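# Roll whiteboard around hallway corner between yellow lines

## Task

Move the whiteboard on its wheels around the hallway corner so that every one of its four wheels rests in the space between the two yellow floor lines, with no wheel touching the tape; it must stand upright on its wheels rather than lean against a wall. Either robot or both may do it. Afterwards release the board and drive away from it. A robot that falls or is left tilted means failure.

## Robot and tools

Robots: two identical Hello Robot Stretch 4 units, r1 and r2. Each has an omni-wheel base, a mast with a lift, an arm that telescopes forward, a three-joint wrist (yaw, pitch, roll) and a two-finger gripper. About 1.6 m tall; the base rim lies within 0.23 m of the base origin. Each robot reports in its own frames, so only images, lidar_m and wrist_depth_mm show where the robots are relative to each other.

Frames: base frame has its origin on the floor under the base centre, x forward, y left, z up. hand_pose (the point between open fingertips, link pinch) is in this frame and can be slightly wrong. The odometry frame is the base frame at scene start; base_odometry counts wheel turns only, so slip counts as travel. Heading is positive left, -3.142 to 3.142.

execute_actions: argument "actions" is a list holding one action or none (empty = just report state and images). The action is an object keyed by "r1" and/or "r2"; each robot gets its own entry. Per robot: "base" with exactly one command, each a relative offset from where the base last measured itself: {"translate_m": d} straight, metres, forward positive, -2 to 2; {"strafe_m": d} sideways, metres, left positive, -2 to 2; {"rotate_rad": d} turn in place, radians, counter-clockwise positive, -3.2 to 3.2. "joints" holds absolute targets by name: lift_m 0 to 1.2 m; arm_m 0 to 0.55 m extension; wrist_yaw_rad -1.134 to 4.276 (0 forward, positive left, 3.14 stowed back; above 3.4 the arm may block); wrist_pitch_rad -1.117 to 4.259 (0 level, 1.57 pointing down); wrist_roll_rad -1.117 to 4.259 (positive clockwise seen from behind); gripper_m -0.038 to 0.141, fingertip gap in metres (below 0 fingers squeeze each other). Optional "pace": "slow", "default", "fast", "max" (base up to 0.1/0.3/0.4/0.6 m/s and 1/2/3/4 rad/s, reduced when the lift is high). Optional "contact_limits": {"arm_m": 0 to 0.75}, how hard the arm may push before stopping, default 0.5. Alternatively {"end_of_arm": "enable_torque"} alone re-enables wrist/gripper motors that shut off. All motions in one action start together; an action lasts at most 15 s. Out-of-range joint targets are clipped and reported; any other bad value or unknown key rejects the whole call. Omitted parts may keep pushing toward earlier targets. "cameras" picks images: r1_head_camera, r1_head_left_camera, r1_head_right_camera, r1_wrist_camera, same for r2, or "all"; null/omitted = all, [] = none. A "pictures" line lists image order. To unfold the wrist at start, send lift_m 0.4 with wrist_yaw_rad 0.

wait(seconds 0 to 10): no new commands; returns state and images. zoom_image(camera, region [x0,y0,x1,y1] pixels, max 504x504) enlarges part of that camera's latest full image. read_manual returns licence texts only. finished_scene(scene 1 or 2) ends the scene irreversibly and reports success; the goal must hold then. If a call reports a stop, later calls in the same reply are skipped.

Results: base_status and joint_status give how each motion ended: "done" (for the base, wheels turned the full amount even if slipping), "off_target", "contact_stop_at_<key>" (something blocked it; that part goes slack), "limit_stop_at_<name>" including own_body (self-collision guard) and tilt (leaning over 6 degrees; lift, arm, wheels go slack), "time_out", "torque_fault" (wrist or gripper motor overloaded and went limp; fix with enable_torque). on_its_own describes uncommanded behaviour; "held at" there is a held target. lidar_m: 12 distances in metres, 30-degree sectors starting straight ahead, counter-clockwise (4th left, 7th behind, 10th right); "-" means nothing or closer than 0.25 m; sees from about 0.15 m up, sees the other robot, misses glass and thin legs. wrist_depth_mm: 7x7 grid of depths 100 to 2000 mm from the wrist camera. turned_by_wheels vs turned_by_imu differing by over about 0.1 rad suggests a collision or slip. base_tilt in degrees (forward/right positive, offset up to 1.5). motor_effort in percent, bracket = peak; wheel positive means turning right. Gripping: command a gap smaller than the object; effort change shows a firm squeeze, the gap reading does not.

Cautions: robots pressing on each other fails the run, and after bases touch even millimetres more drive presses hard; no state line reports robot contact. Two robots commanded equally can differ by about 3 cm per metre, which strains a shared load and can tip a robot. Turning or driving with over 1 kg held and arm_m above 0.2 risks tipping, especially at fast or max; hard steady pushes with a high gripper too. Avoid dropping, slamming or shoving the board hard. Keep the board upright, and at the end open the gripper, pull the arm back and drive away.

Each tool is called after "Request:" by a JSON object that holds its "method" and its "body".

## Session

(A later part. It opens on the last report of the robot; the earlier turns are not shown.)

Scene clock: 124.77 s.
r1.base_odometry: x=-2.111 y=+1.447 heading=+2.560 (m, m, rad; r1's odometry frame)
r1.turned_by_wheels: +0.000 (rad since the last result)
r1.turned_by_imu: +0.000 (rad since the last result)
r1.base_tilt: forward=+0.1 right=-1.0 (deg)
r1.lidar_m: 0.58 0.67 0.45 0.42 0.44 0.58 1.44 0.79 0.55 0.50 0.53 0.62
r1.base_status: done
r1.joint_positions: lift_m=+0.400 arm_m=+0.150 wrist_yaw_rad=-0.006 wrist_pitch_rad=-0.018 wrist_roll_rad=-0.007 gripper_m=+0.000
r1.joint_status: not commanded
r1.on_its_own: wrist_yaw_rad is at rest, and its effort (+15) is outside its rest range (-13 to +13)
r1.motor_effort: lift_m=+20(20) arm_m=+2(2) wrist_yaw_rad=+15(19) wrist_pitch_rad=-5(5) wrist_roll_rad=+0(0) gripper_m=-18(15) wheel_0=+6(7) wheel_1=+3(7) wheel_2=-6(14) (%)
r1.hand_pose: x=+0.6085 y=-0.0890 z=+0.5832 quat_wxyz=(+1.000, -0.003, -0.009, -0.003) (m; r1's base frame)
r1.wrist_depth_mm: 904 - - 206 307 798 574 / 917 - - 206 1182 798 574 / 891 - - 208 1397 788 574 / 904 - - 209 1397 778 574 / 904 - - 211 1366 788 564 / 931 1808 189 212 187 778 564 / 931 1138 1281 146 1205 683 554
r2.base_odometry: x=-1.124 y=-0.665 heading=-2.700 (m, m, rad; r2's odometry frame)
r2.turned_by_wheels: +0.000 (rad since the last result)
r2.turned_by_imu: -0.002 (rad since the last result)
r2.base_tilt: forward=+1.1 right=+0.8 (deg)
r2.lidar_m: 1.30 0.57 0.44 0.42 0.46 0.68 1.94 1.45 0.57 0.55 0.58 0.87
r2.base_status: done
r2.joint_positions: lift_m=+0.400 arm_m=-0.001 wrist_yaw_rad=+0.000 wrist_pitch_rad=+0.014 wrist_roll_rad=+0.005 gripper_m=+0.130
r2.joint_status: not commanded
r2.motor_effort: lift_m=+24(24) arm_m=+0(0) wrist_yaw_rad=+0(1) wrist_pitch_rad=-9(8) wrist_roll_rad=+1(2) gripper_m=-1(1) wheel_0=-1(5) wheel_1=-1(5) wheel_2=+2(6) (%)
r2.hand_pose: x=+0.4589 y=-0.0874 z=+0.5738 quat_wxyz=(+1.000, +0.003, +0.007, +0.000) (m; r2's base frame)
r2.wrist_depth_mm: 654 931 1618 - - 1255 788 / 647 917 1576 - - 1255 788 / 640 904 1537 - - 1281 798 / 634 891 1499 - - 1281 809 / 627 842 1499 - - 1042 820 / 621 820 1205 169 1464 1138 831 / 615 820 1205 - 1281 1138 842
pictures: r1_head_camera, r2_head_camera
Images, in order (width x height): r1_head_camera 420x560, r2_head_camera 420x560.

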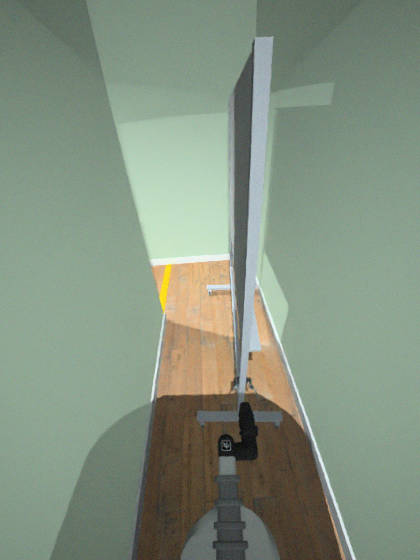

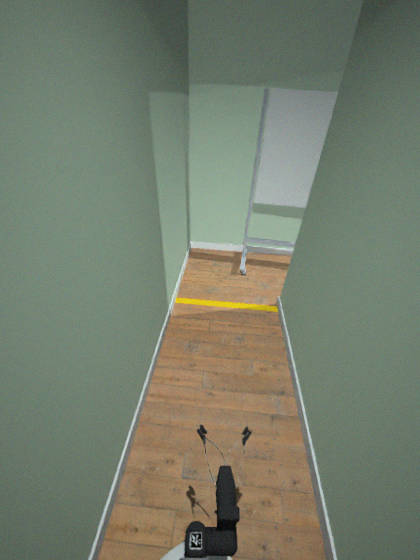

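Request:
{"method": "execute_actions", "body": {"actions": [{"r1":{"base":{"translate_m":0.17},"pace":"slow"},"r2":{"base":{"translate_m":1.35}}}], "cameras": []}}

Request:
{"method": "execute_actions", "body": {"actions": [{"r1":{"joints":{"gripper_m":0.13}},"r2":{"joints":{"arm_m":0.15}}}], "cameras": []}}

Request:
{"method": "execute_actions", "body": {"actions": [{"r1":{"base":{"translate_m":0.05},"pace":"slow"}}], "cameras": ["r1_head_camera","r1_wrist_camera","r2_head_camera","r2_wrist_camera"]}}

Scene clock: 162.00 s.
r1.base_odometry: x=-2.253 y=+1.540 heading=+2.561 (m, m, rad; r1's odometry frame)
r1.turned_by_wheels: +0.000 (rad since the last result)
r1.turned_by_imu: +0.000 (rad since the last result)
r1.base_tilt: forward=+0.2 right=-1.0 (deg)
r1.lidar_m: 0.59 0.67 0.46 0.42 0.44 0.62 1.44 0.79 0.53 0.50 0.53 0.63
r1.base_status: done
r1.joint_positions: lift_m=+0.400 arm_m=+0.150 wrist_yaw_rad=-0.006 wrist_pitch_rad=-0.018 wrist_roll_rad=-0.007 gripper_m=+0.000
r1.joint_status: not commanded
r1.on_its_own: wrist_yaw_rad is at rest, and its effort (+17) is outside its rest range (-13 to +13)
r1.motor_effort: lift_m=+20(21) arm_m=+2(2) wrist_yaw_rad=+17(20) wrist_pitch_rad=-5(5) wrist_roll_rad=+0(0) gripper_m=-14(16) wheel_0=+4(7) wheel_1=+4(6) wheel_2=-6(12) (%)
r1.hand_pose: x=+0.6085 y=-0.0891 z=+0.5832 quat_wxyz=(+1.000, -0.003, -0.009, -0.003) (m; r1's base frame)
r1.wrist_depth_mm: 1397 1983 1983 205 307 788 559 / 1430 1983 1983 207 1118 778 559 / 917 1983 - 208 1397 768 564 / 917 1983 - 210 1366 768 554 / 917 1983 - 211 1336 759 554 / 1205 1863 189 212 187 750 549 / 946 1138 1308 145 1160 668 549
r2.base_odometry: x=-2.344 y=-1.242 heading=-2.700 (m, m, rad; r2's odometry frame)
r2.turned_by_wheels: +0.000 (rad since the last result)
r2.turned_by_imu: -0.003 (rad since the last result)
r2.base_tilt: forward=+1.1 right=+0.8 (deg)
r2.lidar_m: 0.98 0.41 0.31 0.29 0.34 0.51 2.24 0.89 0.68 0.67 0.72 0.95
r2.base_status: done
r2.joint_positions: lift_m=+0.400 arm_m=-0.001 wrist_yaw_rad=+0.000 wrist_pitch_rad=+0.014 wrist_roll_rad=+0.005 gripper_m=+0.130
r2.joint_status: not commanded
r2.motor_effort: lift_m=+25(25) arm_m=+0(0) wrist_yaw_rad=+0(0) wrist_pitch_rad=-8(9) wrist_roll_rad=-2(5) gripper_m=-2(1) wheel_0=-2(5) wheel_1=-1(4) wheel_2=+0(9) (%)
r2.hand_pose: x=+0.4589 y=-0.0874 z=+0.5738 quat_wxyz=(+1.000, +0.003, +0.007, +0.000) (m; r2's base frame)
r2.wrist_depth_mm: 504 715 1229 1205 891 866 831 / 500 707 1229 1205 904 866 831 / 496 699 1205 1229 1205 1160 1160 / 488 691 1182 1229 1205 1182 1160 / 484 647 1138 1255 1229 1205 1182 / 480 634 946 169 946 904 1182 / 480 640 1025 - 1205 1182 1160
pictures: none
No camera images: the call's "cameras" was empty. Leave "cameras" out to get every camera's image.

Scene clock: 164.20 s.
r1.base_odometry: x=-2.253 y=+1.540 heading=+2.561 (m, m, rad; r1's odometry frame)
r1.turned_by_wheels: +0.000 (rad since the last result)
r1.turned_by_imu: +0.000 (rad since the last result)
r1.base_tilt: forward=+0.1 right=-1.1 (deg)
r1.lidar_m: 0.58 0.68 0.46 0.41 0.45 0.59 1.49 0.78 0.52 0.50 0.52 0.62
r1.base_status: not commanded
r1.joint_positions: lift_m=+0.400 arm_m=+0.150 wrist_yaw_rad=-0.001 wrist_pitch_rad=-0.017 wrist_roll_rad=-0.007 gripper_m=+0.130
r1.joint_status: all done
r1.motor_effort: lift_m=+21(20) arm_m=+2(2) wrist_yaw_rad=+1(19) wrist_pitch_rad=-6(6) wrist_roll_rad=+0(0) gripper_m=-2(17) wheel_0=+4(4) wheel_1=+4(4) wheel_2=-3(6) (%)
r1.hand_pose: x=+0.6090 y=-0.0876 z=+0.5831 quat_wxyz=(+1.000, -0.003, -0.009, +0.000) (m; r1's base frame)
r1.wrist_depth_mm: 904 1983 1983 207 306 798 569 / 917 1983 - 208 1182 798 569 / 891 1983 - 210 1397 788 569 / 891 1983 - 211 1397 788 564 / 904 1983 - 213 1366 768 564 / 931 1576 1576 213 219 683 554 / 931 1229 1366 131 1205 715 554
r2.base_odometry: x=-2.344 y=-1.242 heading=-2.700 (m, m, rad; r2's odometry frame)
r2.turned_by_wheels: +0.000 (rad since the last result)
r2.turned_by_imu: +0.000 (rad since the last result)
r2.base_tilt: forward=+1.1 right=+0.8 (deg)
r2.lidar_m: 0.94 0.41 0.31 0.30 0.31 0.51 2.23 0.90 0.68 0.66 0.71 0.94
r2.base_status: not commanded
r2.joint_positions: lift_m=+0.400 arm_m=+0.148 wrist_yaw_rad=+0.000 wrist_pitch_rad=+0.014 wrist_roll_rad=+0.005 gripper_m=+0.130
r2.joint_status: all done
r2.motor_effort: lift_m=+24(24) arm_m=+9(9) wrist_yaw_rad=+0(0) wrist_pitch_rad=-8(8) wrist_roll_rad=-2(1) gripper_m=+0(3) wheel_0=-1(2) wheel_1=-1(1) wheel_2=+0(1) (%)
r2.hand_pose: x=+0.6077 y=-0.0874 z=+0.5739 quat_wxyz=(+1.000, +0.003, +0.007, +0.000) (m; r2's base frame)
r2.wrist_depth_mm: 488 691 1078 1060 750 732 707 / 484 683 1078 1078 1042 732 715 / 477 676 1098 1098 1042 1042 991 / 473 661 1118 1098 1078 1042 1025 / 469 627 1118 1098 1078 1042 1025 / 466 615 917 169 778 759 741 / 466 615 991 - 1078 1078 1025
pictures: none
No camera images: the call's "cameras" was empty. Leave "cameras" out to get every camera's image.

Scene clock: 165.90 s.
r1.base_odometry: x=-2.295 y=+1.568 heading=+2.561 (m, m, rad; r1's odometry frame)
r1.turned_by_wheels: +0.000 (rad since the last result)
r1.turned_by_imu: +0.000 (rad since the last result)
r1.base_tilt: forward=+0.1 right=-1.0 (deg)
r1.lidar_m: 0.53 0.67 0.48 0.42 0.44 0.61 1.49 0.76 0.53 0.49 0.51 0.56
r1.base_status: done
r1.joint_positions: lift_m=+0.400 arm_m=+0.150 wrist_yaw_rad=+0.000 wrist_pitch_rad=-0.017 wrist_roll_rad=-0.007 gripper_m=+0.130
r1.joint_status: not commanded
r1.motor_effort: lift_m=+21(20) arm_m=+2(2) wrist_yaw_rad=+2(2) wrist_pitch_rad=-6(6) wrist_roll_rad=+0(0) gripper_m=+1(3) wheel_0=+4(6) wheel_1=+4(5) wheel_2=-3(7) (%)
r1.hand_pose: x=+0.6090 y=-0.0876 z=+0.5831 quat_wxyz=(+1.000, -0.003, -0.009, +0.000) (m; r1's base frame)
r1.wrist_depth_mm: 1366 1921 1983 158 304 788 569 / 1397 1921 1983 159 1160 788 569 / 891 1921 1983 160 1397 778 564 / 904 1921 1983 161 1397 778 559 / 891 1921 - 162 1336 768 554 / 1229 1537 1618 163 218 723 554 / 1008 1205 1366 131 1205 699 554
r2.base_odometry: x=-2.344 y=-1.242 heading=-2.700 (m, m, rad; r2's odometry frame)
r2.turned_by_wheels: +0.000 (rad since the last result)
r2.turned_by_imu: +0.000 (rad since the last result)
r2.base_tilt: forward=+1.0 right=+0.8 (deg)
r2.lidar_m: 0.97 0.42 0.31 0.29 0.33 0.49 2.24 0.89 0.68 0.65 0.70 0.95
r2.base_status: not commanded
r2.joint_positions: lift_m=+0.400 arm_m=+0.148 wrist_yaw_rad=+0.000 wrist_pitch_rad=+0.014 wrist_roll_rad=+0.005 gripper_m=+0.130
r2.joint_status: not commanded
r2.motor_effort: lift_m=+24(24) arm_m=+9(9) wrist_yaw_rad=+0(0) wrist_pitch_rad=-9(8) wrist_roll_rad=-1(0) gripper_m=-2(3) wheel_0=-2(1) wheel_1=-1(1) wheel_2=-1(1) (%)
r2.hand_pose: x=+0.6077 y=-0.0874 z=+0.5739 quat_wxyz=(+1.000, +0.003, +0.007, +0.000) (m; r2's base frame)
r2.wrist_depth_mm: 484 699 1060 1078 750 732 699 / 484 683 1078 1078 1042 741 707 / 477 676 1078 1078 1042 1042 1008 / 473 668 1098 1098 1078 1042 1008 / 473 621 1118 1098 1078 1042 1025 / 469 615 904 169 778 759 741 / 466 615 976 - 1078 1078 1060
pictures: r1_head_camera, r1_wrist_camera, r2_head_camera, r2_wrist_camera
Images, in order (width x height): r1_head_camera 420x560, r1_wrist_camera 616x392, r2_head_camera 420x560, r2_wrist_camera 616x392.

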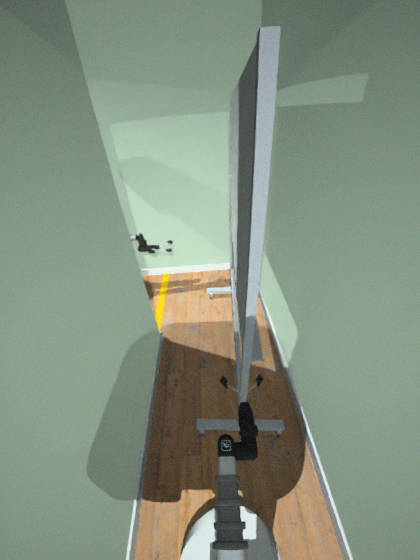

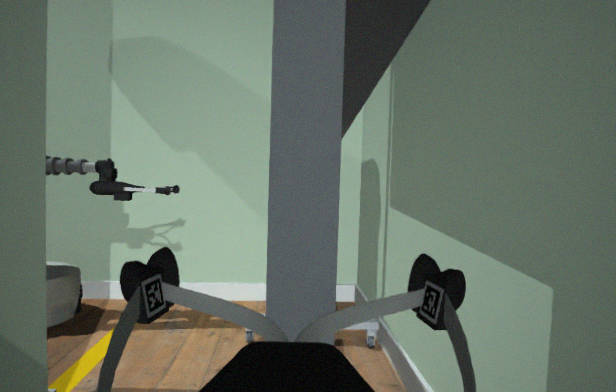

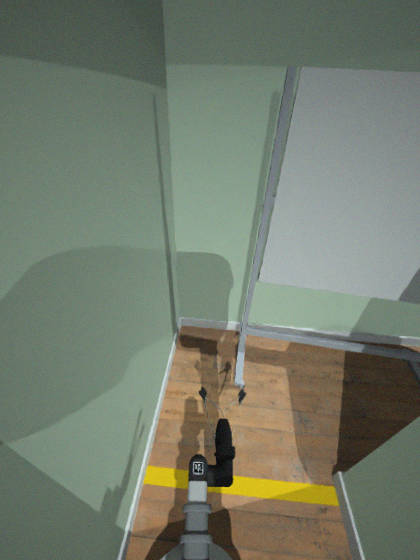

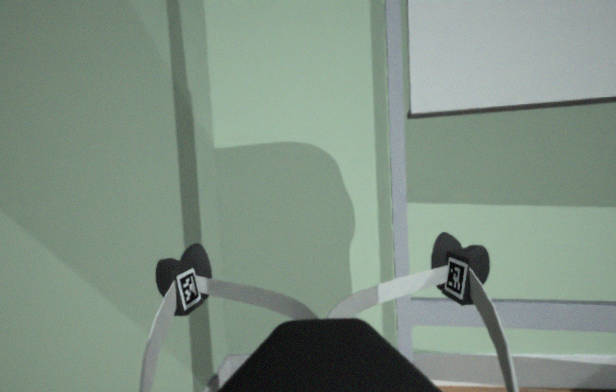

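Request:
{"method": "execute_actions", "body": {"actions": [{"r1":{"joints":{"gripper_m":0.0}},"r2":{"base":{"rotate_rad":-0.08}}}], "cameras": []}}

Request:
{"method": "execute_actions", "body": {"actions": [{"r2":{"base":{"strafe_m":-0.11}}}], "cameras": []}}

Request:
{"method": "execute_actions", "body": {"actions": [{"r2":{"base":{"translate_m":0.35}}}], "cameras": ["r1_wrist_camera","r2_head_camera","r2_wrist_camera"]}}

Scene clock: 180.67 s.
r1.base_odometry: x=-2.295 y=+1.568 heading=+2.561 (m, m, rad; r1's odometry frame)
r1.turned_by_wheels: +0.000 (rad since the last result)
r1.turned_by_imu: +0.000 (rad since the last result)
r1.base_tilt: forward=+0.2 right=-1.0 (deg)
r1.lidar_m: 0.52 0.68 0.46 0.43 0.45 0.61 1.48 0.75 0.54 0.49 0.50 0.58
r1.base_status: not commanded
r1.joint_positions: lift_m=+0.400 arm_m=+0.150 wrist_yaw_rad=-0.002 wrist_pitch_rad=-0.017 wrist_roll_rad=-0.007 gripper_m=+0.000
r1.joint_status: all done
r1.motor_effort: lift_m=+21(20) arm_m=+2(2) wrist_yaw_rad=+6(4) wrist_pitch_rad=-5(6) wrist_roll_rad=+0(0) gripper_m=-8(10) wheel_0=+3(4) wheel_1=+3(4) wheel_2=-3(3) (%)
r1.hand_pose: x=+0.6088 y=-0.0880 z=+0.5831 quat_wxyz=(+1.000, -0.003, -0.009, -0.001) (m; r1's base frame)
r1.wrist_depth_mm: 1397 1921 1921 158 304 788 564 / 1863 1921 1921 159 1138 768 559 / 1576 1983 1921 160 1430 778 559 / 1618 1921 1921 161 1397 768 559 / 1708 1921 1983 162 1366 768 554 / 1499 1863 189 163 1025 759 554 / 1008 1138 1308 137 1205 707 544
r2.base_odometry: x=-2.344 y=-1.242 heading=-2.780 (m, m, rad; r2's odometry frame)
r2.turned_by_wheels: -0.080 (rad since the last result)
r2.turned_by_imu: -0.083 (rad since the last result)
r2.base_tilt: forward=+1.0 right=+0.8 (deg)
r2.lidar_m: 0.94 0.45 0.33 0.30 0.31 0.46 1.33 0.96 0.68 0.66 0.68 1.19
r2.base_status: done
r2.joint_positions: lift_m=+0.400 arm_m=+0.148 wrist_yaw_rad=+0.000 wrist_pitch_rad=+0.014 wrist_roll_rad=+0.005 gripper_m=+0.130
r2.joint_status: not commanded
r2.motor_effort: lift_m=+24(24) arm_m=+9(9) wrist_yaw_rad=+1(1) wrist_pitch_rad=-9(8) wrist_roll_rad=-1(3) gripper_m=+1(1) wheel_0=-1(5) wheel_1=-1(9) wheel_2=-2(5) (%)
r2.hand_pose: x=+0.6077 y=-0.0875 z=+0.5739 quat_wxyz=(+1.000, +0.003, +0.007, +0.000) (m; r2's base frame)
r2.wrist_depth_mm: 585 878 1060 1042 768 750 732 / 574 854 1078 1078 778 759 750 / 574 842 1078 1098 1078 1078 1078 / 569 831 1078 1098 1078 1098 1078 / 559 768 1098 1098 1098 1098 1098 / 559 759 1098 169 798 778 768 / 554 759 1118 - 1118 1118 1078
pictures: none
No camera images: the call's "cameras" was empty. Leave "cameras" out to get every camera's image.

Scene clock: 182.20 s.
r1.base_odometry: x=-2.295 y=+1.568 heading=+2.561 (m, m, rad; r1's odometry frame)
r1.turned_by_wheels: +0.000 (rad since the last result)
r1.turned_by_imu: +0.000 (rad since the last result)
r1.base_tilt: forward=+0.2 right=-1.1 (deg)
r1.lidar_m: 0.50 0.66 0.48 0.43 0.46 0.62 1.50 0.77 0.54 0.49 0.50 0.57
r1.base_status: not commanded
r1.joint_positions: lift_m=+0.400 arm_m=+0.150 wrist_yaw_rad=-0.002 wrist_pitch_rad=-0.017 wrist_roll_rad=-0.007 gripper_m=+0.000
r1.joint_status: not commanded
r1.motor_effort: lift_m=+20(21) arm_m=+2(2) wrist_yaw_rad=+6(4) wrist_pitch_rad=-6(5) wrist_roll_rad=+0(0) gripper_m=-12(8) wheel_0=+3(3) wheel_1=+3(3) wheel_2=-3(3) (%)
r1.hand_pose: x=+0.6088 y=-0.0880 z=+0.5831 quat_wxyz=(+1.000, -0.003, -0.009, -0.001) (m; r1's base frame)
r1.wrist_depth_mm: 1366 1863 1863 158 304 788 564 / 1921 1921 1921 159 1138 788 564 / 1430 1921 1983 160 1430 768 554 / 1366 1921 1983 161 1366 768 559 / 1921 1921 1983 162 1336 768 549 / 1430 1808 189 164 1008 759 549 / 1008 1138 1281 137 1182 699 544
r2.base_odometry: x=-2.383 y=-1.139 heading=-2.780 (m, m, rad; r2's odometry frame)
r2.turned_by_wheels: +0.000 (rad since the last result)
r2.turned_by_imu: -0.001 (rad since the last result)
r2.base_tilt: forward=+1.0 right=+0.8 (deg)
r2.lidar_m: 0.97 0.61 0.43 0.40 0.42 0.60 1.83 0.81 0.57 0.56 0.58 1.17
r2.base_status: done
r2.joint_positions: lift_m=+0.400 arm_m=+0.148 wrist_yaw_rad=+0.000 wrist_pitch_rad=+0.014 wrist_roll_rad=+0.005 gripper_m=+0.130
r2.joint_status: not commanded
r2.motor_effort: lift_m=+24(24) arm_m=+9(9) wrist_yaw_rad=+0(0) wrist_pitch_rad=-8(8) wrist_roll_rad=+0(0) gripper_m=+2(1) wheel_0=-1(8) wheel_1=+1(7) wheel_2=-1(1) (%)
r2.hand_pose: x=+0.6077 y=-0.0875 z=+0.5739 quat_wxyz=(+1.000, +0.003, +0.007, +0.000) (m; r2's base frame)
r2.wrist_depth_mm: 750 1060 1060 768 759 741 723 / 732 1078 1060 778 759 750 732 / 723 1078 1078 1078 1078 1060 1060 / 715 1060 1098 1098 1098 1078 1078 / 707 991 1098 1098 1118 1098 1098 / 707 960 1098 169 778 768 768 / 699 960 1118 - 1098 1098 1098
pictures: none
No camera images: the call's "cameras" was empty. Leave "cameras" out to get every camera's image.

Scene clock: 184.83 s.
r1.base_odometry: x=-2.295 y=+1.568 heading=+2.561 (m, m, rad; r1's odometry frame)
r1.turned_by_wheels: +0.000 (rad since the last result)
r1.turned_by_imu: +0.000 (rad since the last result)
r1.base_tilt: forward=+0.2 right=-1.0 (deg)
r1.lidar_m: 0.54 0.66 0.48 0.41 0.46 0.59 1.51 0.78 0.54 0.47 0.51 0.58
r1.base_status: not commanded
r1.joint_positions: lift_m=+0.400 arm_m=+0.150 wrist_yaw_rad=-0.002 wrist_pitch_rad=-0.017 wrist_roll_rad=-0.007 gripper_m=+0.000
r1.joint_status: not commanded
r1.motor_effort: lift_m=+20(20) arm_m=+2(2) wrist_yaw_rad=+6(4) wrist_pitch_rad=-6(6) wrist_roll_rad=+0(0) gripper_m=-8(9) wheel_0=+3(3) wheel_1=+3(3) wheel_2=-3(3) (%)
r1.hand_pose: x=+0.6088 y=-0.0880 z=+0.5831 quat_wxyz=(+1.000, -0.003, -0.009, -0.001) (m; r1's base frame)
r1.wrist_depth_mm: 1118 1921 1983 158 304 778 564 / 1336 1921 1921 159 1138 778 559 / 1308 1921 1983 160 1366 778 559 / 1366 1983 1983 161 1366 768 559 / 1366 1921 1983 162 1336 768 554 / 1308 1430 189 164 1008 759 554 / 1008 1138 1308 137 1205 707 549
r2.base_odometry: x=-2.710 y=-1.263 heading=-2.780 (m, m, rad; r2's odometry frame)
r2.turned_by_wheels: +0.000 (rad since the last result)
r2.turned_by_imu: -0.001 (rad since the last result)
r2.base_tilt: forward=+1.0 right=+0.8 (deg)
r2.lidar_m: 0.61 0.60 0.43 0.41 0.43 0.61 1.80 0.82 0.59 0.55 1.07 0.82
r2.base_status: done
r2.joint_positions: lift_m=+0.400 arm_m=+0.148 wrist_yaw_rad=+0.000 wrist_pitch_rad=+0.014 wrist_roll_rad=+0.005 gripper_m=+0.130
r2.joint_status: not commanded
r2.motor_effort: lift_m=+24(24) arm_m=+9(9) wrist_yaw_rad=+0(1) wrist_pitch_rad=-8(9) wrist_roll_rad=-3(2) gripper_m=+1(0) wheel_0=+0(4) wheel_1=-1(2) wheel_2=+0(5) (%)
r2.hand_pose: x=+0.6077 y=-0.0874 z=+0.5739 quat_wxyz=(+1.000, +0.003, +0.007, +0.000) (m; r2's base frame)
r2.wrist_depth_mm: 723 723 723 433 424 415 407 / 732 741 732 480 496 732 723 / 723 732 732 732 741 723 732 / 723 741 741 741 750 732 741 / 707 741 750 750 750 741 741 / 707 750 759 169 759 741 750 / 699 759 768 - 750 759 750
pictures: r1_wrist_camera, r2_head_camera, r2_wrist_camera
Images, in order (width x height): r1_wrist_camera 616x392, r2_head_camera 420x560, r2_wrist_camera 616x392.

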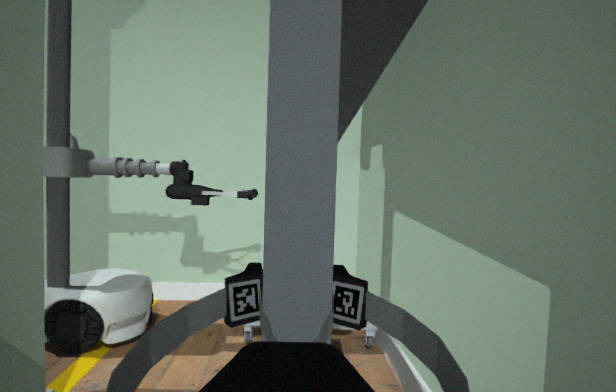

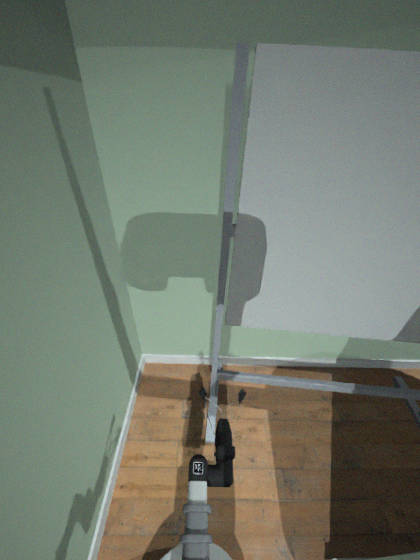

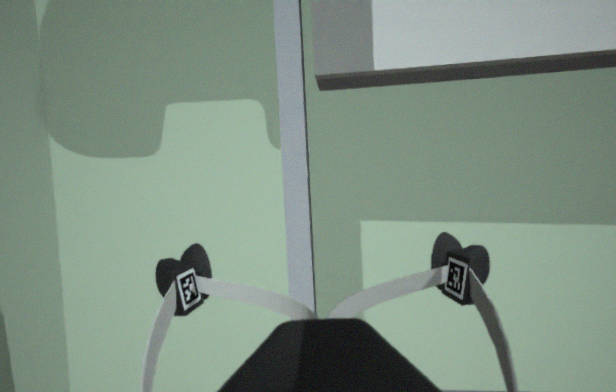

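Request:
{"method": "execute_actions", "body": {"actions": [{"r2":{"base":{"translate_m":0.26},"pace":"slow"}}], "cameras": []}}

Request:
{"method": "execute_actions", "body": {"actions": [{"r2":{"joints":{"gripper_m":0.0}}}], "cameras": ["r2_wrist_camera"]}}

Request:
{"method": "execute_actions", "body": {"actions": [{"r2":{"base":{"translate_m":-0.3},"pace":"slow"},"r1":{"base":{"translate_m":0.08},"pace":"slow"}}], "cameras": ["r1_head_camera","r1_wrist_camera","r2_head_camera","r2_wrist_camera"]}}

Scene clock: 199.10 s.
r1.base_odometry: x=-2.295 y=+1.568 heading=+2.561 (m, m, rad; r1's odometry frame)
r1.turned_by_wheels: +0.000 (rad since the last result)
r1.turned_by_imu: +0.000 (rad since the last result)
r1.base_tilt: forward=+0.2 right=-0.9 (deg)
r1.lidar_m: 0.53 0.68 0.45 0.43 0.44 0.61 1.49 0.80 0.52 0.49 0.52 0.56
r1.base_status: not commanded
r1.joint_positions: lift_m=+0.400 arm_m=+0.150 wrist_yaw_rad=-0.002 wrist_pitch_rad=-0.017 wrist_roll_rad=-0.007 gripper_m=+0.000
r1.joint_status: not commanded
r1.motor_effort: lift_m=+21(21) arm_m=+2(2) wrist_yaw_rad=+6(5) wrist_pitch_rad=-7(5) wrist_roll_rad=+0(0) gripper_m=-6(9) wheel_0=+3(2) wheel_1=+3(3) wheel_2=-3(3) (%)
r1.hand_pose: x=+0.6088 y=-0.0880 z=+0.5831 quat_wxyz=(+1.000, -0.003, -0.009, -0.001) (m; r1's base frame)
r1.wrist_depth_mm: 1397 1863 1863 158 306 788 564 / 1863 1921 1983 159 1138 778 559 / 1863 1983 1983 160 1397 778 564 / 1921 1921 1983 161 1366 768 559 / 1921 1921 1983 162 1336 759 554 / 1537 1336 189 163 1008 750 554 / 1008 1160 1308 138 1160 707 549
r2.base_odometry: x=-2.954 y=-1.355 heading=-2.780 (m, m, rad; r2's odometry frame)
r2.turned_by_wheels: +0.000 (rad since the last result)
r2.turned_by_imu: -0.001 (rad since the last result)
r2.base_tilt: forward=+1.0 right=+0.8 (deg)
r2.lidar_m: 0.55 0.60 0.43 0.41 0.43 0.60 1.77 0.81 0.59 0.58 0.74 0.56
r2.base_status: done
r2.joint_positions: lift_m=+0.400 arm_m=+0.148 wrist_yaw_rad=+0.000 wrist_pitch_rad=+0.014 wrist_roll_rad=+0.005 gripper_m=+0.130
r2.joint_status: not commanded
r2.motor_effort: lift_m=+25(25) arm_m=+9(9) wrist_yaw_rad=+0(0) wrist_pitch_rad=-8(9) wrist_roll_rad=-3(1) gripper_m=+1(0) wheel_0=+1(4) wheel_1=+0(1) wheel_2=-1(4) (%)
r2.hand_pose: x=+0.6077 y=-0.0874 z=+0.5739 quat_wxyz=(+1.000, +0.003, +0.007, +0.000) (m; r2's base frame)
r2.wrist_depth_mm: 469 466 469 466 466 466 469 / 477 477 473 473 469 473 473 / 480 480 477 473 477 477 473 / 484 484 480 201 477 480 480 / 488 488 484 188 484 480 480 / 492 488 201 169 488 484 484 / 496 496 492 - 492 492 492
pictures: none
No camera images: the call's "cameras" was empty. Leave "cameras" out to get every camera's image.

Scene clock: 201.30 s.
r1.base_odometry: x=-2.295 y=+1.568 heading=+2.561 (m, m, rad; r1's odometry frame)
r1.turned_by_wheels: +0.000 (rad since the last result)
r1.turned_by_imu: +0.000 (rad since the last result)
r1.base_tilt: forward=+0.2 right=-1.1 (deg)
r1.lidar_m: 0.52 0.67 0.47 0.42 0.46 0.60 1.46 0.77 0.53 0.48 0.52 0.57
r1.base_status: not commanded
r1.joint_positions: lift_m=+0.400 arm_m=+0.150 wrist_yaw_rad=-0.002 wrist_pitch_rad=-0.018 wrist_roll_rad=-0.007 gripper_m=+0.000
r1.joint_status: not commanded
r1.motor_effort: lift_m=+20(21) arm_m=+2(2) wrist_yaw_rad=+5(6) wrist_pitch_rad=-6(5) wrist_roll_rad=+0(0) gripper_m=-9(11) wheel_0=+3(3) wheel_1=+3(3) wheel_2=-3(3) (%)
r1.hand_pose: x=+0.6088 y=-0.0880 z=+0.5832 quat_wxyz=(+1.000, -0.003, -0.009, -0.001) (m; r1's base frame)
r1.wrist_depth_mm: 1366 1921 1983 157 307 788 569 / 1397 1921 1921 158 1160 788 564 / 891 1863 1983 159 1430 778 564 / 904 1921 1921 160 1397 778 559 / 904 1983 1921 161 1366 768 554 / 1205 1336 185 162 1008 759 554 / 1008 1138 1308 129 1182 715 549
r2.base_odometry: x=-2.954 y=-1.355 heading=-2.779 (m, m, rad; r2's odometry frame)
r2.turned_by_wheels: +0.001 (rad since the last result)
r2.turned_by_imu: +0.002 (rad since the last result)
r2.base_tilt: forward=+1.0 right=+0.8 (deg)
r2.lidar_m: 0.53 0.59 0.43 0.40 0.44 0.62 1.82 0.80 0.59 0.57 0.72 0.54
r2.base_status: not commanded
r2.joint_positions: lift_m=+0.400 arm_m=+0.149 wrist_yaw_rad=+0.016 wrist_pitch_rad=+0.014 wrist_roll_rad=+0.005 gripper_m=+0.000
r2.joint_status: all done
r2.on_its_own: wrist_yaw_rad is at rest, and its effort (-46) is outside its rest range (-13 to +13)
r2.motor_effort: lift_m=+24(24) arm_m=+8(9) wrist_yaw_rad=-46(46) wrist_pitch_rad=-9(8) wrist_roll_rad=-2(2) gripper_m=-12(10) wheel_0=+9(8) wheel_1=+3(3) wheel_2=+8(8) (%)
r2.hand_pose: x=+0.6093 y=-0.0828 z=+0.5739 quat_wxyz=(+1.000, +0.003, +0.007, +0.008) (m; r2's base frame)
r2.wrist_depth_mm: 477 473 473 166 462 459 455 / 484 480 473 167 469 462 459 / 488 484 477 169 469 466 462 / 492 488 484 171 473 469 466 / 492 492 484 172 477 473 469 / 500 496 188 172 183 477 473 / 504 500 496 - 484 480 477
pictures: r2_wrist_camera
Images, in order (width x height): r2_wrist_camera 616x392.

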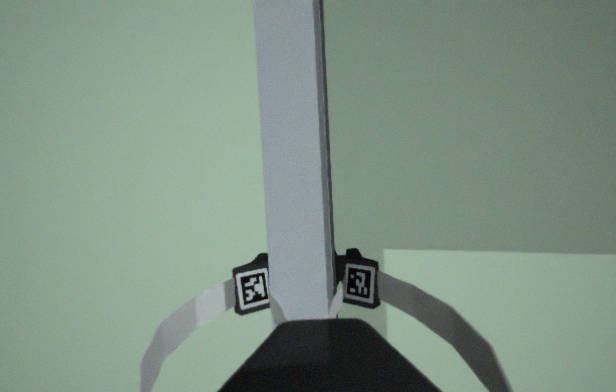

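Scene clock: 205.57 s.
r1.base_odometry: x=-2.361 y=+1.611 heading=+2.561 (m, m, rad; r1's odometry frame)
r1.turned_by_wheels: +0.000 (rad since the last result)
r1.turned_by_imu: +0.000 (rad since the last result)
r1.base_tilt: forward=+0.2 right=-1.1 (deg)
r1.lidar_m: 0.50 0.69 0.46 0.43 0.46 0.61 1.53 0.76 0.52 0.47 0.52 0.54
r1.base_status: done
r1.joint_positions: lift_m=+0.400 arm_m=+0.149 wrist_yaw_rad=-0.006 wrist_pitch_rad=-0.016 wrist_roll_rad=-0.007 gripper_m=+0.000
r1.joint_status: not commanded
r1.on_its_own: wrist_yaw_rad is at rest, and its effort (+18) is outside its rest range (-13 to +13)
r1.motor_effort: lift_m=+20(20) arm_m=+5(5) wrist_yaw_rad=+18(35) wrist_pitch_rad=-9(9) wrist_roll_rad=+0(0) gripper_m=-8(5) wheel_0=+3(11) wheel_1=+5(9) wheel_2=-9(17) (%)
r1.hand_pose: x=+0.6080 y=-0.0892 z=+0.5828 quat_wxyz=(+1.000, -0.003, -0.008, -0.003) (m; r1's base frame)
r1.wrist_depth_mm: 1808 1808 1808 120 1255 768 549 / 1808 1808 1863 121 1366 768 554 / 1281 1863 1863 122 1366 768 554 / 1397 1863 1397 123 1336 759 554 / 1808 1863 1921 124 1308 750 539 / 1255 1366 177 125 991 750 544 / 1182 1138 1281 123 1182 654 539
r2.base_odometry: x=-2.673 y=-1.248 heading=-2.777 (m, m, rad; r2's odometry frame)
r2.turned_by_wheels: +0.002 (rad since the last result)
r2.turned_by_imu: +0.076 (rad since the last result)
r2.base_tilt: forward=+1.1 right=+0.7 (deg)
r2.lidar_m: 0.54 0.59 0.43 0.42 0.46 0.67 1.69 0.74 0.56 0.54 0.81 0.57
r2.base_status: done
r2.joint_positions: lift_m=+0.400 arm_m=+0.149 wrist_yaw_rad=+0.019 wrist_pitch_rad=+0.014 wrist_roll_rad=+0.005 gripper_m=+0.000
r2.joint_status: not commanded
r2.on_its_own: wrist_yaw_rad is at rest, and its effort (-54) is outside its rest range (-13 to +13)
r2.motor_effort: lift_m=+25(24) arm_m=+6(8) wrist_yaw_rad=-54(80) wrist_pitch_rad=-8(9) wrist_roll_rad=-1(3) gripper_m=-10(14) wheel_0=+12(19) wheel_1=+4(2) wheel_2=+10(19) (%)
r2.hand_pose: x=+0.6099 y=-0.0819 z=+0.5738 quat_wxyz=(+1.000, +0.003, +0.007, +0.009) (m; r2's base frame)
r2.wrist_depth_mm: 621 778 750 166 715 699 676 / 615 788 778 167 723 707 691 / 609 788 768 168 732 715 691 / 603 798 778 169 732 715 699 / 597 798 788 172 741 723 707 / 591 778 187 172 183 723 715 / 585 732 798 - 750 732 715
pictures: r1_head_camera, r1_wrist_camera, r2_head_camera, r2_wrist_camera
Images, in order (width x height): r1_head_camera 420x560, r1_wrist_camera 616x392, r2_head_camera 420x560, r2_wrist_camera 616x392.

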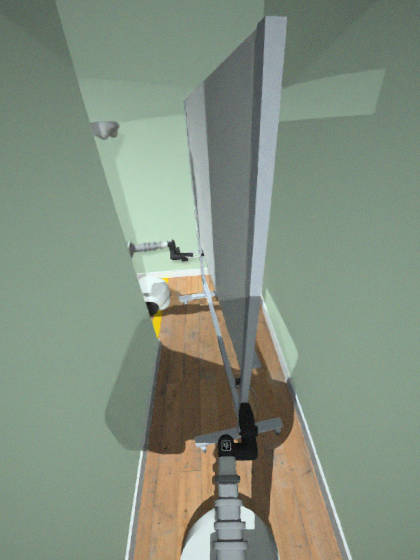

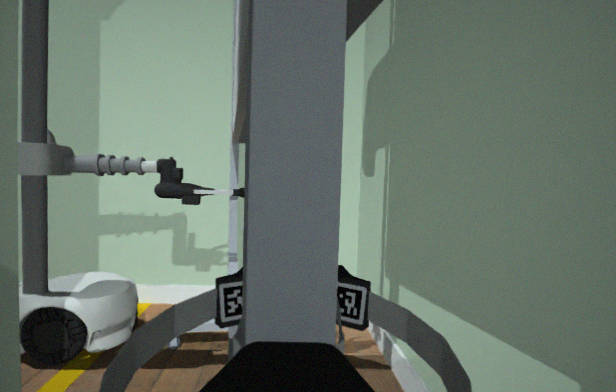

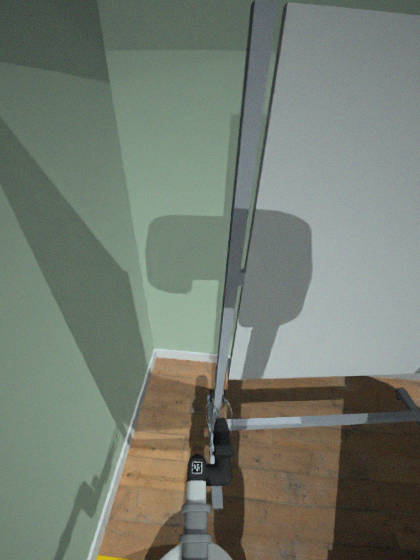

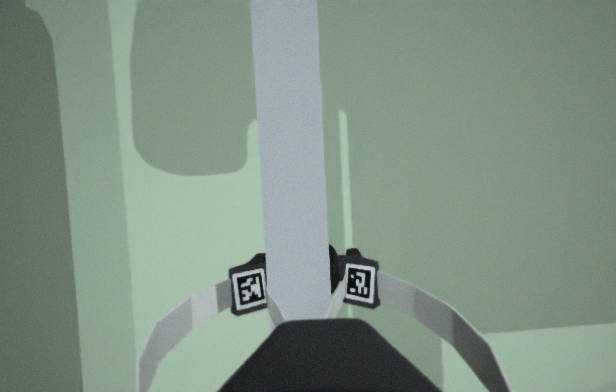

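Request:
{"method": "execute_actions", "body": {"actions": [{"r2":{"joints":{"gripper_m":0.08}}}], "cameras": []}}

Request:
{"method": "execute_actions", "body": {"actions": [{"r2":{"joints":{"arm_m":0.195}}}], "cameras": []}}

Request:
{"method": "execute_actions", "body": {"actions": [{"r2":{"joints":{"gripper_m":0.005}}}], "cameras": ["r2_wrist_camera"]}}

Request:
{"method": "execute_actions", "body": {"actions": [{"r2":{"base":{"translate_m":-0.3},"pace":"slow"},"r1":{"base":{"translate_m":0.1},"pace":"slow"}}], "cameras": ["r1_head_camera","r1_wrist_camera","r2_head_camera","r2_wrist_camera"]}}

Scene clock: 219.13 s.
r1.base_odometry: x=-2.361 y=+1.611 heading=+2.561 (m, m, rad; r1's odometry frame)
r1.turned_by_wheels: +0.000 (rad since the last result)
r1.turned_by_imu: +0.000 (rad since the last result)
r1.base_tilt: forward=+0.1 right=-0.9 (deg)
r1.lidar_m: 0.49 0.68 0.46 0.41 0.44 0.61 1.48 0.77 0.52 0.48 0.51 0.54
r1.base_status: not commanded
r1.joint_positions: lift_m=+0.400 arm_m=+0.149 wrist_yaw_rad=-0.005 wrist_pitch_rad=-0.016 wrist_roll_rad=-0.007 gripper_m=+0.000
r1.joint_status: not commanded
r1.on_its_own: wrist_yaw_rad is at rest, and its effort (+16) is outside its rest range (-13 to +13)
r1.motor_effort: lift_m=+20(20) arm_m=+4(5) wrist_yaw_rad=+16(17) wrist_pitch_rad=-11(10) wrist_roll_rad=+0(0) gripper_m=-9(9) wheel_0=+3(3) wheel_1=+4(5) wheel_2=-7(9) (%)
r1.hand_pose: x=+0.6081 y=-0.0889 z=+0.5826 quat_wxyz=(+1.000, -0.003, -0.008, -0.003) (m; r1's base frame)
r1.wrist_depth_mm: 1756 1808 1808 120 1229 768 554 / 1808 1808 1863 121 1397 778 549 / 1281 1863 1921 122 1366 768 549 / 1366 1863 1863 123 1336 750 549 / 1863 1863 1863 124 1308 750 549 / 1229 1397 182 125 189 741 544 / 1182 1138 1255 123 1160 676 539
r2.base_odometry: x=-2.673 y=-1.248 heading=-2.778 (m, m, rad; r2's odometry frame)
r2.turned_by_wheels: -0.001 (rad since the last result)
r2.turned_by_imu: -0.002 (rad since the last result)
r2.base_tilt: forward=+1.0 right=+0.8 (deg)
r2.lidar_m: 0.55 0.57 0.45 0.43 0.45 0.67 1.68 0.74 0.56 0.53 0.83 0.58
r2.base_status: not commanded
r2.joint_positions: lift_m=+0.400 arm_m=+0.149 wrist_yaw_rad=+0.002 wrist_pitch_rad=+0.014 wrist_roll_rad=+0.005 gripper_m=+0.080
r2.joint_status: all done
r2.motor_effort: lift_m=+24(24) arm_m=+6(6) wrist_yaw_rad=-5(54) wrist_pitch_rad=-7(9) wrist_roll_rad=-1(2) gripper_m=-3(10) wheel_0=+4(12) wheel_1=+3(4) wheel_2=+0(10) (%)
r2.hand_pose: x=+0.6084 y=-0.0870 z=+0.5740 quat_wxyz=(+1.000, +0.003, +0.007, +0.001) (m; r2's base frame)
r2.wrist_depth_mm: 647 768 750 741 715 715 699 / 640 768 759 741 732 715 699 / 634 778 768 750 732 723 707 / 627 788 778 750 732 732 715 / 627 798 778 750 750 732 723 / 621 809 193 181 750 741 723 / 615 778 788 - 768 741 732
pictures: none
No camera images: the call's "cameras" was empty. Leave "cameras" out to get every camera's image.

Scene clock: 220.10 s.
r1.base_odometry: x=-2.361 y=+1.611 heading=+2.561 (m, m, rad; r1's odometry frame)
r1.turned_by_wheels: +0.000 (rad since the last result)
r1.turned_by_imu: +0.000 (rad since the last result)
r1.base_tilt: forward=+0.2 right=-1.0 (deg)
r1.lidar_m: 0.47 0.68 0.46 0.43 0.47 0.61 1.51 0.77 0.53 0.49 0.51 0.53
r1.base_status: not commanded
r1.joint_positions: lift_m=+0.400 arm_m=+0.149 wrist_yaw_rad=-0.006 wrist_pitch_rad=-0.016 wrist_roll_rad=-0.007 gripper_m=+0.000
r1.joint_status: not commanded
r1.on_its_own: wrist_yaw_rad is at rest, and its effort (+18) is outside its rest range (-13 to +13)
r1.motor_effort: lift_m=+20(20) arm_m=+5(5) wrist_yaw_rad=+18(18) wrist_pitch_rad=-11(11) wrist_roll_rad=+0(0) gripper_m=-9(10) wheel_0=+2(3) wheel_1=+4(4) wheel_2=-7(7) (%)
r1.hand_pose: x=+0.6080 y=-0.0892 z=+0.5826 quat_wxyz=(+1.000, -0.003, -0.008, -0.003) (m; r1's base frame)
r1.wrist_depth_mm: 1808 1756 1863 120 1255 768 554 / 1808 1863 1921 121 1366 768 549 / 1281 1863 1863 122 1336 759 549 / 1397 1863 1863 123 1336 750 549 / 1808 1921 1863 124 1336 741 544 / 1229 1397 182 125 188 741 539 / 1205 1138 1308 123 1182 676 535
r2.base_odometry: x=-2.673 y=-1.248 heading=-2.778 (m, m, rad; r2's odometry frame)
r2.turned_by_wheels: +0.001 (rad since the last result)
r2.turned_by_imu: +0.001 (rad since the last result)
r2.base_tilt: forward=+1.0 right=+0.8 (deg)
r2.lidar_m: 0.57 0.58 0.42 0.42 0.47 0.69 1.70 0.73 0.55 0.54 0.83 0.58
r2.base_status: not commanded
r2.joint_positions: lift_m=+0.400 arm_m=+0.193 wrist_yaw_rad=+0.007 wrist_pitch_rad=+0.014 wrist_roll_rad=+0.005 gripper_m=+0.080
r2.joint_status: all done
r2.on_its_own: wrist_yaw_rad is at rest, and its effort (-21) is outside its rest range (-13 to +13)
r2.motor_effort: lift_m=+24(24) arm_m=+11(13) wrist_yaw_rad=-21(24) wrist_pitch_rad=-9(8) wrist_roll_rad=-2(2) gripper_m=+0(2) wheel_0=+7(7) wheel_1=+3(3) wheel_2=+4(4) (%)
r2.hand_pose: x=+0.6531 y=-0.0853 z=+0.5739 quat_wxyz=(+1.000, +0.003, +0.007, +0.004) (m; r2's base frame)
r2.wrist_depth_mm: 627 732 707 683 676 668 647 / 621 732 715 691 683 668 654 / 621 732 732 699 691 676 661 / 615 750 732 707 699 676 668 / 615 759 217 157 699 691 676 / 603 750 190 158 707 691 683 / 603 768 759 - 707 699 683
pictures: none
No camera images: the call's "cameras" was empty. Leave "cameras" out to get every camera's image.

Scene clock: 221.63 s.
r1.base_odometry: x=-2.361 y=+1.611 heading=+2.561 (m, m, rad; r1's odometry frame)
r1.turned_by_wheels: +0.000 (rad since the last result)
r1.turned_by_imu: +0.000 (rad since the last result)
r1.base_tilt: forward=+0.3 right=-1.0 (deg)
r1.lidar_m: 0.49 0.70 0.47 0.44 0.45 0.61 1.48 0.76 0.54 0.47 0.49 0.54
r1.base_status: not commanded
r1.joint_positions: lift_m=+0.400 arm_m=+0.149 wrist_yaw_rad=-0.009 wrist_pitch_rad=-0.016 wrist_roll_rad=-0.007 gripper_m=+0.000
r1.joint_status: not commanded
r1.on_its_own: wrist_yaw_rad is at rest, and its effort (+26) is outside its rest range (-13 to +13)
r1.motor_effort: lift_m=+21(20) arm_m=+5(5) wrist_yaw_rad=+26(25) wrist_pitch_rad=-10(10) wrist_roll_rad=+0(0) gripper_m=-5(8) wheel_0=+2(2) wheel_1=+4(4) wheel_2=-7(7) (%)
r1.hand_pose: x=+0.6077 y=-0.0900 z=+0.5827 quat_wxyz=(+1.000, -0.003, -0.008, -0.005) (m; r1's base frame)
r1.wrist_depth_mm: 1756 1863 1863 120 1205 759 549 / 1808 1863 1863 121 1308 759 549 / 1255 1863 1863 122 1336 750 549 / 1281 1863 1921 123 1336 750 549 / 1808 1863 1863 124 1308 741 539 / 1229 1430 182 125 189 741 539 / 1205 1138 1281 123 1160 676 535
r2.base_odometry: x=-2.673 y=-1.248 heading=-2.776 (m, m, rad; r2's odometry frame)
r2.turned_by_wheels: +0.001 (rad since the last result)
r2.turned_by_imu: +0.002 (rad since the last result)
r2.base_tilt: forward=+1.0 right=+0.8 (deg)
r2.lidar_m: 0.55 0.57 0.43 0.42 0.47 0.70 1.71 0.73 0.57 0.54 0.84 0.58
r2.base_status: not commanded
r2.joint_positions: lift_m=+0.400 arm_m=+0.194 wrist_yaw_rad=+0.020 wrist_pitch_rad=+0.014 wrist_roll_rad=+0.005 gripper_m=+0.005
r2.joint_status: all done
r2.on_its_own: wrist_yaw_rad is at rest, and its effort (-57) is outside its rest range (-13 to +13)
r2.motor_effort: lift_m=+24(25) arm_m=+7(11) wrist_yaw_rad=-57(57) wrist_pitch_rad=-9(9) wrist_roll_rad=-4(1) gripper_m=-12(11) wheel_0=+14(15) wheel_1=+5(5) wheel_2=+12(12) (%)
r2.hand_pose: x=+0.6547 y=-0.0817 z=+0.5738 quat_wxyz=(+1.000, +0.003, +0.007, +0.010) (m; r2's base frame)
r2.wrist_depth_mm: 609 741 715 138 676 661 640 / 603 741 715 140 683 661 647 / 597 750 732 141 683 668 654 / 591 750 732 142 691 676 654 / 585 750 750 143 699 676 668 / 580 768 186 144 192 676 668 / 580 715 759 - 707 691 676
pictures: r2_wrist_camera
Images, in order (width x height): r2_wrist_camera 616x392.

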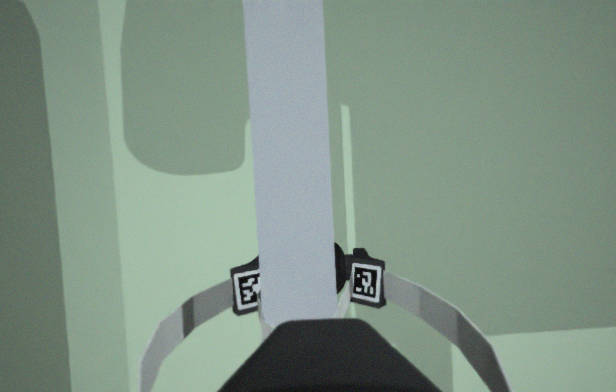

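Scene clock: 225.90 s.
r1.base_odometry: x=-2.444 y=+1.666 heading=+2.560 (m, m, rad; r1's odometry frame)
r1.turned_by_wheels: -0.001 (rad since the last result)
r1.turned_by_imu: -0.002 (rad since the last result)
r1.base_tilt: forward=+0.0 right=-1.0 (deg)
r1.lidar_m: 0.48 0.43 0.47 0.43 0.45 0.63 1.51 0.77 0.52 0.49 0.51 0.55
r1.base_status: done
r1.joint_positions: lift_m=+0.400 arm_m=+0.149 wrist_yaw_rad=-0.007 wrist_pitch_rad=-0.016 wrist_roll_rad=-0.007 gripper_m=+0.000
r1.joint_status: not commanded
r1.on_its_own: wrist_yaw_rad is at rest, and its effort (+20) is outside its rest range (-13 to +13)
r1.motor_effort: lift_m=+20(20) arm_m=+7(7) wrist_yaw_rad=+20(63) wrist_pitch_rad=-9(10) wrist_roll_rad=+0(0) gripper_m=-10(16) wheel_0=+1(7) wheel_1=+3(6) wheel_2=-12(26) (%)
r1.hand_pose: x=+0.6075 y=-0.0894 z=+0.5827 quat_wxyz=(+1.000, -0.003, -0.008, -0.003) (m; r1's base frame)
r1.wrist_depth_mm: 1708 1661 296 117 1336 750 539 / 1661 1708 433 118 1336 750 549 / 1661 1756 1756 118 1308 750 544 / 1708 1756 1756 120 1308 741 535 / 1708 1756 1756 121 1281 732 535 / 1537 1618 175 122 187 732 525 / 1229 640 640 118 1160 661 525
r2.base_odometry: x=-2.393 y=-1.140 heading=-2.775 (m, m, rad; r2's odometry frame)
r2.turned_by_wheels: +0.002 (rad since the last result)
r2.turned_by_imu: +0.164 (rad since the last result)
r2.base_tilt: forward=+1.0 right=+0.8 (deg)
r2.lidar_m: 0.55 0.57 0.48 0.46 0.56 0.97 1.05 0.59 0.48 0.50 0.57 0.58
r2.base_status: done
r2.joint_positions: lift_m=+0.400 arm_m=+0.194 wrist_yaw_rad=+0.015 wrist_pitch_rad=+0.014 wrist_roll_rad=+0.005 gripper_m=+0.005
r2.joint_status: not commanded
r2.on_its_own: wrist_yaw_rad is at rest, and its effort (-42) is outside its rest range (-13 to +13)
r2.motor_effort: lift_m=+24(24) arm_m=+6(7) wrist_yaw_rad=-42(64) wrist_pitch_rad=-10(10) wrist_roll_rad=+0(2) gripper_m=-9(10) wheel_0=+11(19) wheel_1=+2(7) wheel_2=+9(17) (%)
r2.hand_pose: x=+0.6545 y=-0.0832 z=+0.5737 quat_wxyz=(+1.000, +0.003, +0.007, +0.007) (m; r2's base frame)
r2.wrist_depth_mm: 508 661 917 140 891 842 809 / 500 661 891 142 904 842 820 / 496 647 946 143 904 866 820 / 496 647 960 144 931 866 831 / 492 647 878 145 931 878 831 / 496 634 186 146 189 878 831 / 492 591 866 - 946 878 854
pictures: r1_head_camera, r1_wrist_camera, r2_head_camera, r2_wrist_camera
Images, in order (width x height): r1_head_camera 420x560, r1_wrist_camera 616x392, r2_head_camera 420x560, r2_wrist_camera 616x392.

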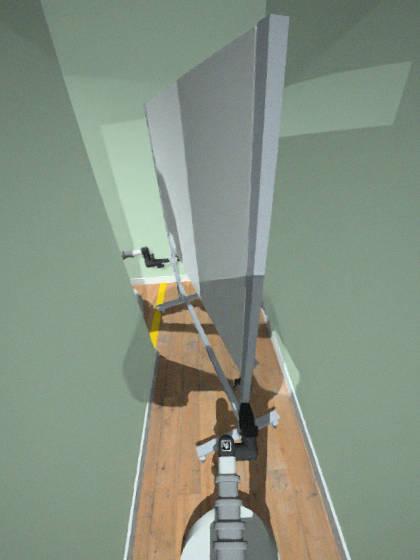

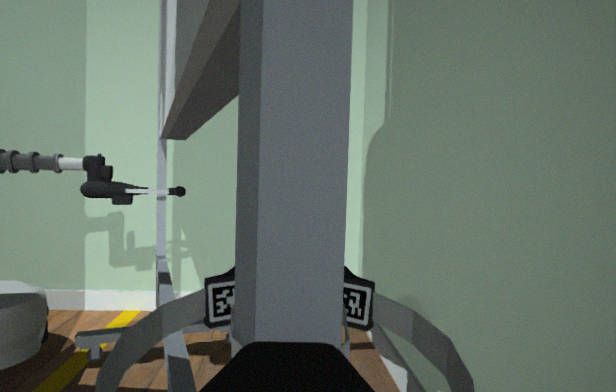

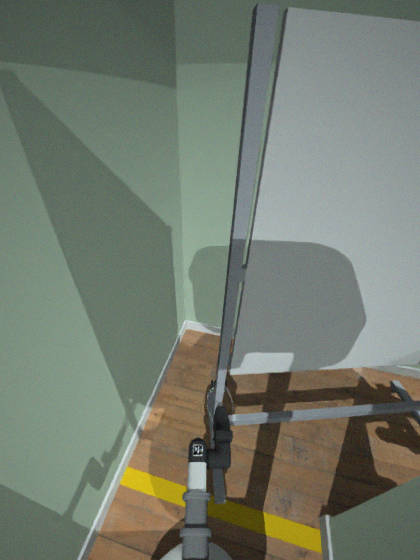

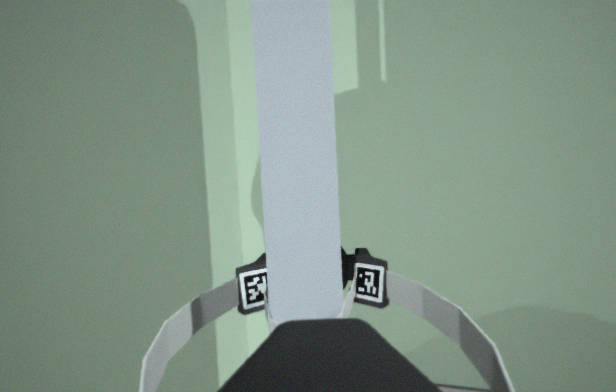

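Request:
{"method": "execute_actions", "body": {"actions": [{"r2":{"joints":{"gripper_m":0.035}},"r1":{"joints":{"gripper_m":0.04}}}], "cameras": []}}

Request:
{"method": "execute_actions", "body": {"actions": [{"r2":{"base":{"translate_m":-0.2},"pace":"slow"},"r1":{"base":{"translate_m":0.12},"pace":"slow"}}], "cameras": ["r1_head_camera","r1_wrist_camera","r2_head_camera","r2_wrist_camera"]}}

Scene clock: 241.23 s.
r1.base_odometry: x=-2.444 y=+1.666 heading=+2.560 (m, m, rad; r1's odometry frame)
r1.turned_by_wheels: +0.000 (rad since the last result)
r1.turned_by_imu: +0.000 (rad since the last result)
r1.base_tilt: forward=+0.2 right=-0.9 (deg)
r1.lidar_m: 0.48 0.40 0.48 0.44 0.46 0.62 1.52 0.76 0.53 0.49 0.51 0.57
r1.base_status: not commanded
r1.joint_positions: lift_m=+0.400 arm_m=+0.149 wrist_yaw_rad=-0.012 wrist_pitch_rad=-0.016 wrist_roll_rad=-0.007 gripper_m=+0.040
r1.joint_status: all done
r1.on_its_own: wrist_yaw_rad is at rest, and its effort (+35) is outside its rest range (-13 to +13)
r1.motor_effort: lift_m=+21(20) arm_m=+7(7) wrist_yaw_rad=+35(34) wrist_pitch_rad=-9(9) wrist_roll_rad=+0(0) gripper_m=-9(9) wheel_0=+1(1) wheel_1=+3(3) wheel_2=-12(12) (%)
r1.hand_pose: x=+0.6071 y=-0.0908 z=+0.5827 quat_wxyz=(+1.000, -0.004, -0.008, -0.006) (m; r1's base frame)
r1.wrist_depth_mm: 1661 1708 320 124 1182 732 539 / 1708 1661 480 125 1160 732 535 / 1708 1756 1756 125 1281 732 535 / 1708 1756 1756 126 1255 723 535 / 1756 1808 1808 127 1118 723 525 / 1661 1661 189 128 195 715 525 / 1229 1138 1308 123 1098 647 521
r2.base_odometry: x=-2.393 y=-1.140 heading=-2.775 (m, m, rad; r2's odometry frame)
r2.turned_by_wheels: +0.000 (rad since the last result)
r2.turned_by_imu: -0.001 (rad since the last result)
r2.base_tilt: forward=+1.0 right=+0.8 (deg)
r2.lidar_m: 0.56 0.59 0.48 0.48 0.56 0.94 1.06 0.59 0.50 0.49 0.57 0.59
r2.base_status: not commanded
r2.joint_positions: lift_m=+0.400 arm_m=+0.194 wrist_yaw_rad=+0.011 wrist_pitch_rad=+0.014 wrist_roll_rad=+0.005 gripper_m=+0.035
r2.joint_status: all done
r2.on_its_own: wrist_yaw_rad is at rest, and its effort (-32) is outside its rest range (-13 to +13)
r2.motor_effort: lift_m=+24(24) arm_m=+6(6) wrist_yaw_rad=-32(42) wrist_pitch_rad=-9(9) wrist_roll_rad=-3(1) gripper_m=-4(10) wheel_0=+11(10) wheel_1=+2(2) wheel_2=+5(9) (%)
r2.hand_pose: x=+0.6542 y=-0.0842 z=+0.5738 quat_wxyz=(+1.000, +0.003, +0.007, +0.005) (m; r2's base frame)
r2.wrist_depth_mm: 508 668 866 145 891 842 809 / 504 661 854 147 904 866 809 / 500 654 904 148 917 866 820 / 500 647 878 149 917 878 820 / 496 647 831 150 917 878 842 / 492 615 189 151 193 878 842 / 492 591 866 - 931 878 854
pictures: none
No camera images: the call's "cameras" was empty. Leave "cameras" out to get every camera's image.

Scene clock: 244.53 s.
r1.base_odometry: x=-2.544 y=+1.732 heading=+2.559 (m, m, rad; r1's odometry frame)
r1.turned_by_wheels: -0.001 (rad since the last result)
r1.turned_by_imu: -0.026 (rad since the last result)
r1.base_tilt: forward=+0.3 right=-1.0 (deg)
r1.lidar_m: 0.51 0.73 0.51 0.45 0.48 0.62 1.43 0.75 0.51 0.46 0.50 0.57
r1.base_status: done
r1.joint_positions: lift_m=+0.400 arm_m=+0.149 wrist_yaw_rad=-0.013 wrist_pitch_rad=-0.016 wrist_roll_rad=-0.007 gripper_m=+0.040
r1.joint_status: not commanded
r1.on_its_own: wrist_yaw_rad is at rest, and its effort (+35) is outside its rest range (-13 to +13)
r1.motor_effort: lift_m=+20(20) arm_m=+7(7) wrist_yaw_rad=+35(78) wrist_pitch_rad=-9(11) wrist_roll_rad=+0(0) gripper_m=-5(4) wheel_0=-1(3) wheel_1=+2(7) wheel_2=-14(29) (%)
r1.hand_pose: x=+0.6070 y=-0.0912 z=+0.5827 quat_wxyz=(+1.000, -0.004, -0.008, -0.007) (m; r1's base frame)
r1.wrist_depth_mm: 1576 355 276 118 1008 654 484 / 1537 496 1576 120 1008 654 484 / 1576 1618 1618 120 1098 647 484 / 1576 1618 1661 120 1098 647 477 / 1618 1618 1661 121 991 647 477 / 1576 1618 185 122 196 640 473 / 1160 634 1281 117 946 580 473
r2.base_odometry: x=-2.207 y=-1.068 heading=-2.773 (m, m, rad; r2's odometry frame)
r2.turned_by_wheels: +0.002 (rad since the last result)
r2.turned_by_imu: +0.100 (rad since the last result)
r2.base_tilt: forward=+1.0 right=+0.8 (deg)
r2.lidar_m: 0.56 0.57 0.50 0.52 0.66 1.25 0.82 0.50 0.46 0.45 0.56 0.60
r2.base_status: done
r2.joint_positions: lift_m=+0.400 arm_m=+0.194 wrist_yaw_rad=+0.016 wrist_pitch_rad=+0.014 wrist_roll_rad=+0.005 gripper_m=+0.035
r2.joint_status: not commanded
r2.on_its_own: wrist_yaw_rad is at rest, and its effort (-45) is outside its rest range (-13 to +13)
r2.motor_effort: lift_m=+24(24) arm_m=+5(6) wrist_yaw_rad=-45(67) wrist_pitch_rad=-10(11) wrist_roll_rad=+0(2) gripper_m=-9(10) wheel_0=+11(17) wheel_1=+4(5) wheel_2=+12(20) (%)
r2.hand_pose: x=+0.6548 y=-0.0828 z=+0.5737 quat_wxyz=(+1.000, +0.003, +0.007, +0.008) (m; r2's base frame)
r2.wrist_depth_mm: 469 597 741 148 1078 991 917 / 466 603 741 149 1078 1008 931 / 466 585 768 150 1098 1025 946 / 462 585 768 151 1118 1025 960 / 462 585 715 152 1078 1042 960 / 455 559 190 152 193 1042 960 / 459 539 750 - 1118 1042 976
pictures: r1_head_camera, r1_wrist_camera, r2_head_camera, r2_wrist_camera
Images, in order (width x height): r1_head_camera 420x560, r1_wrist_camera 616x392, r2_head_camera 420x560, r2_wrist_camera 616x392.

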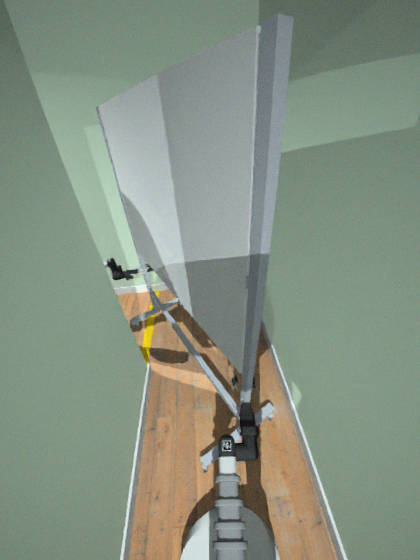

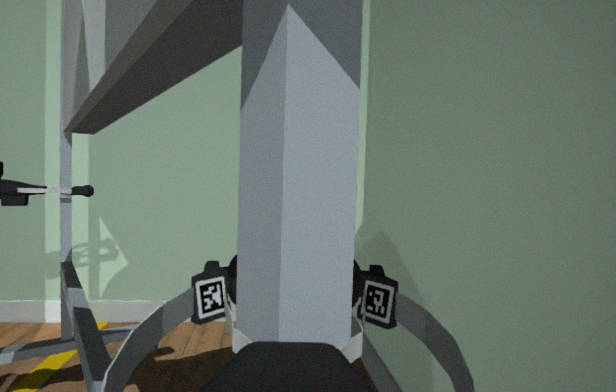

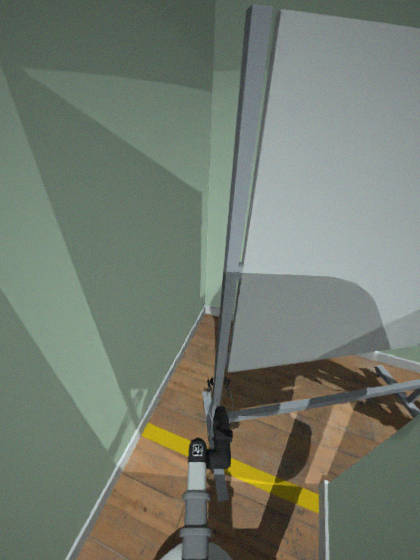

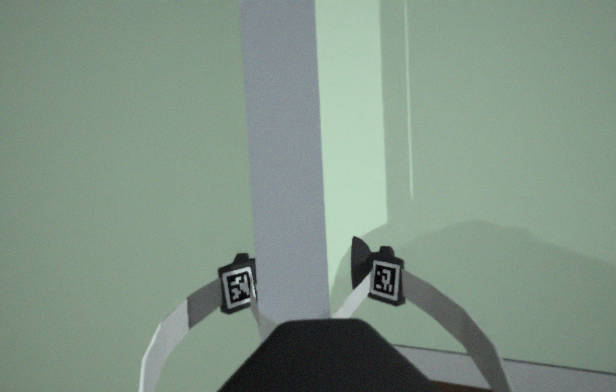

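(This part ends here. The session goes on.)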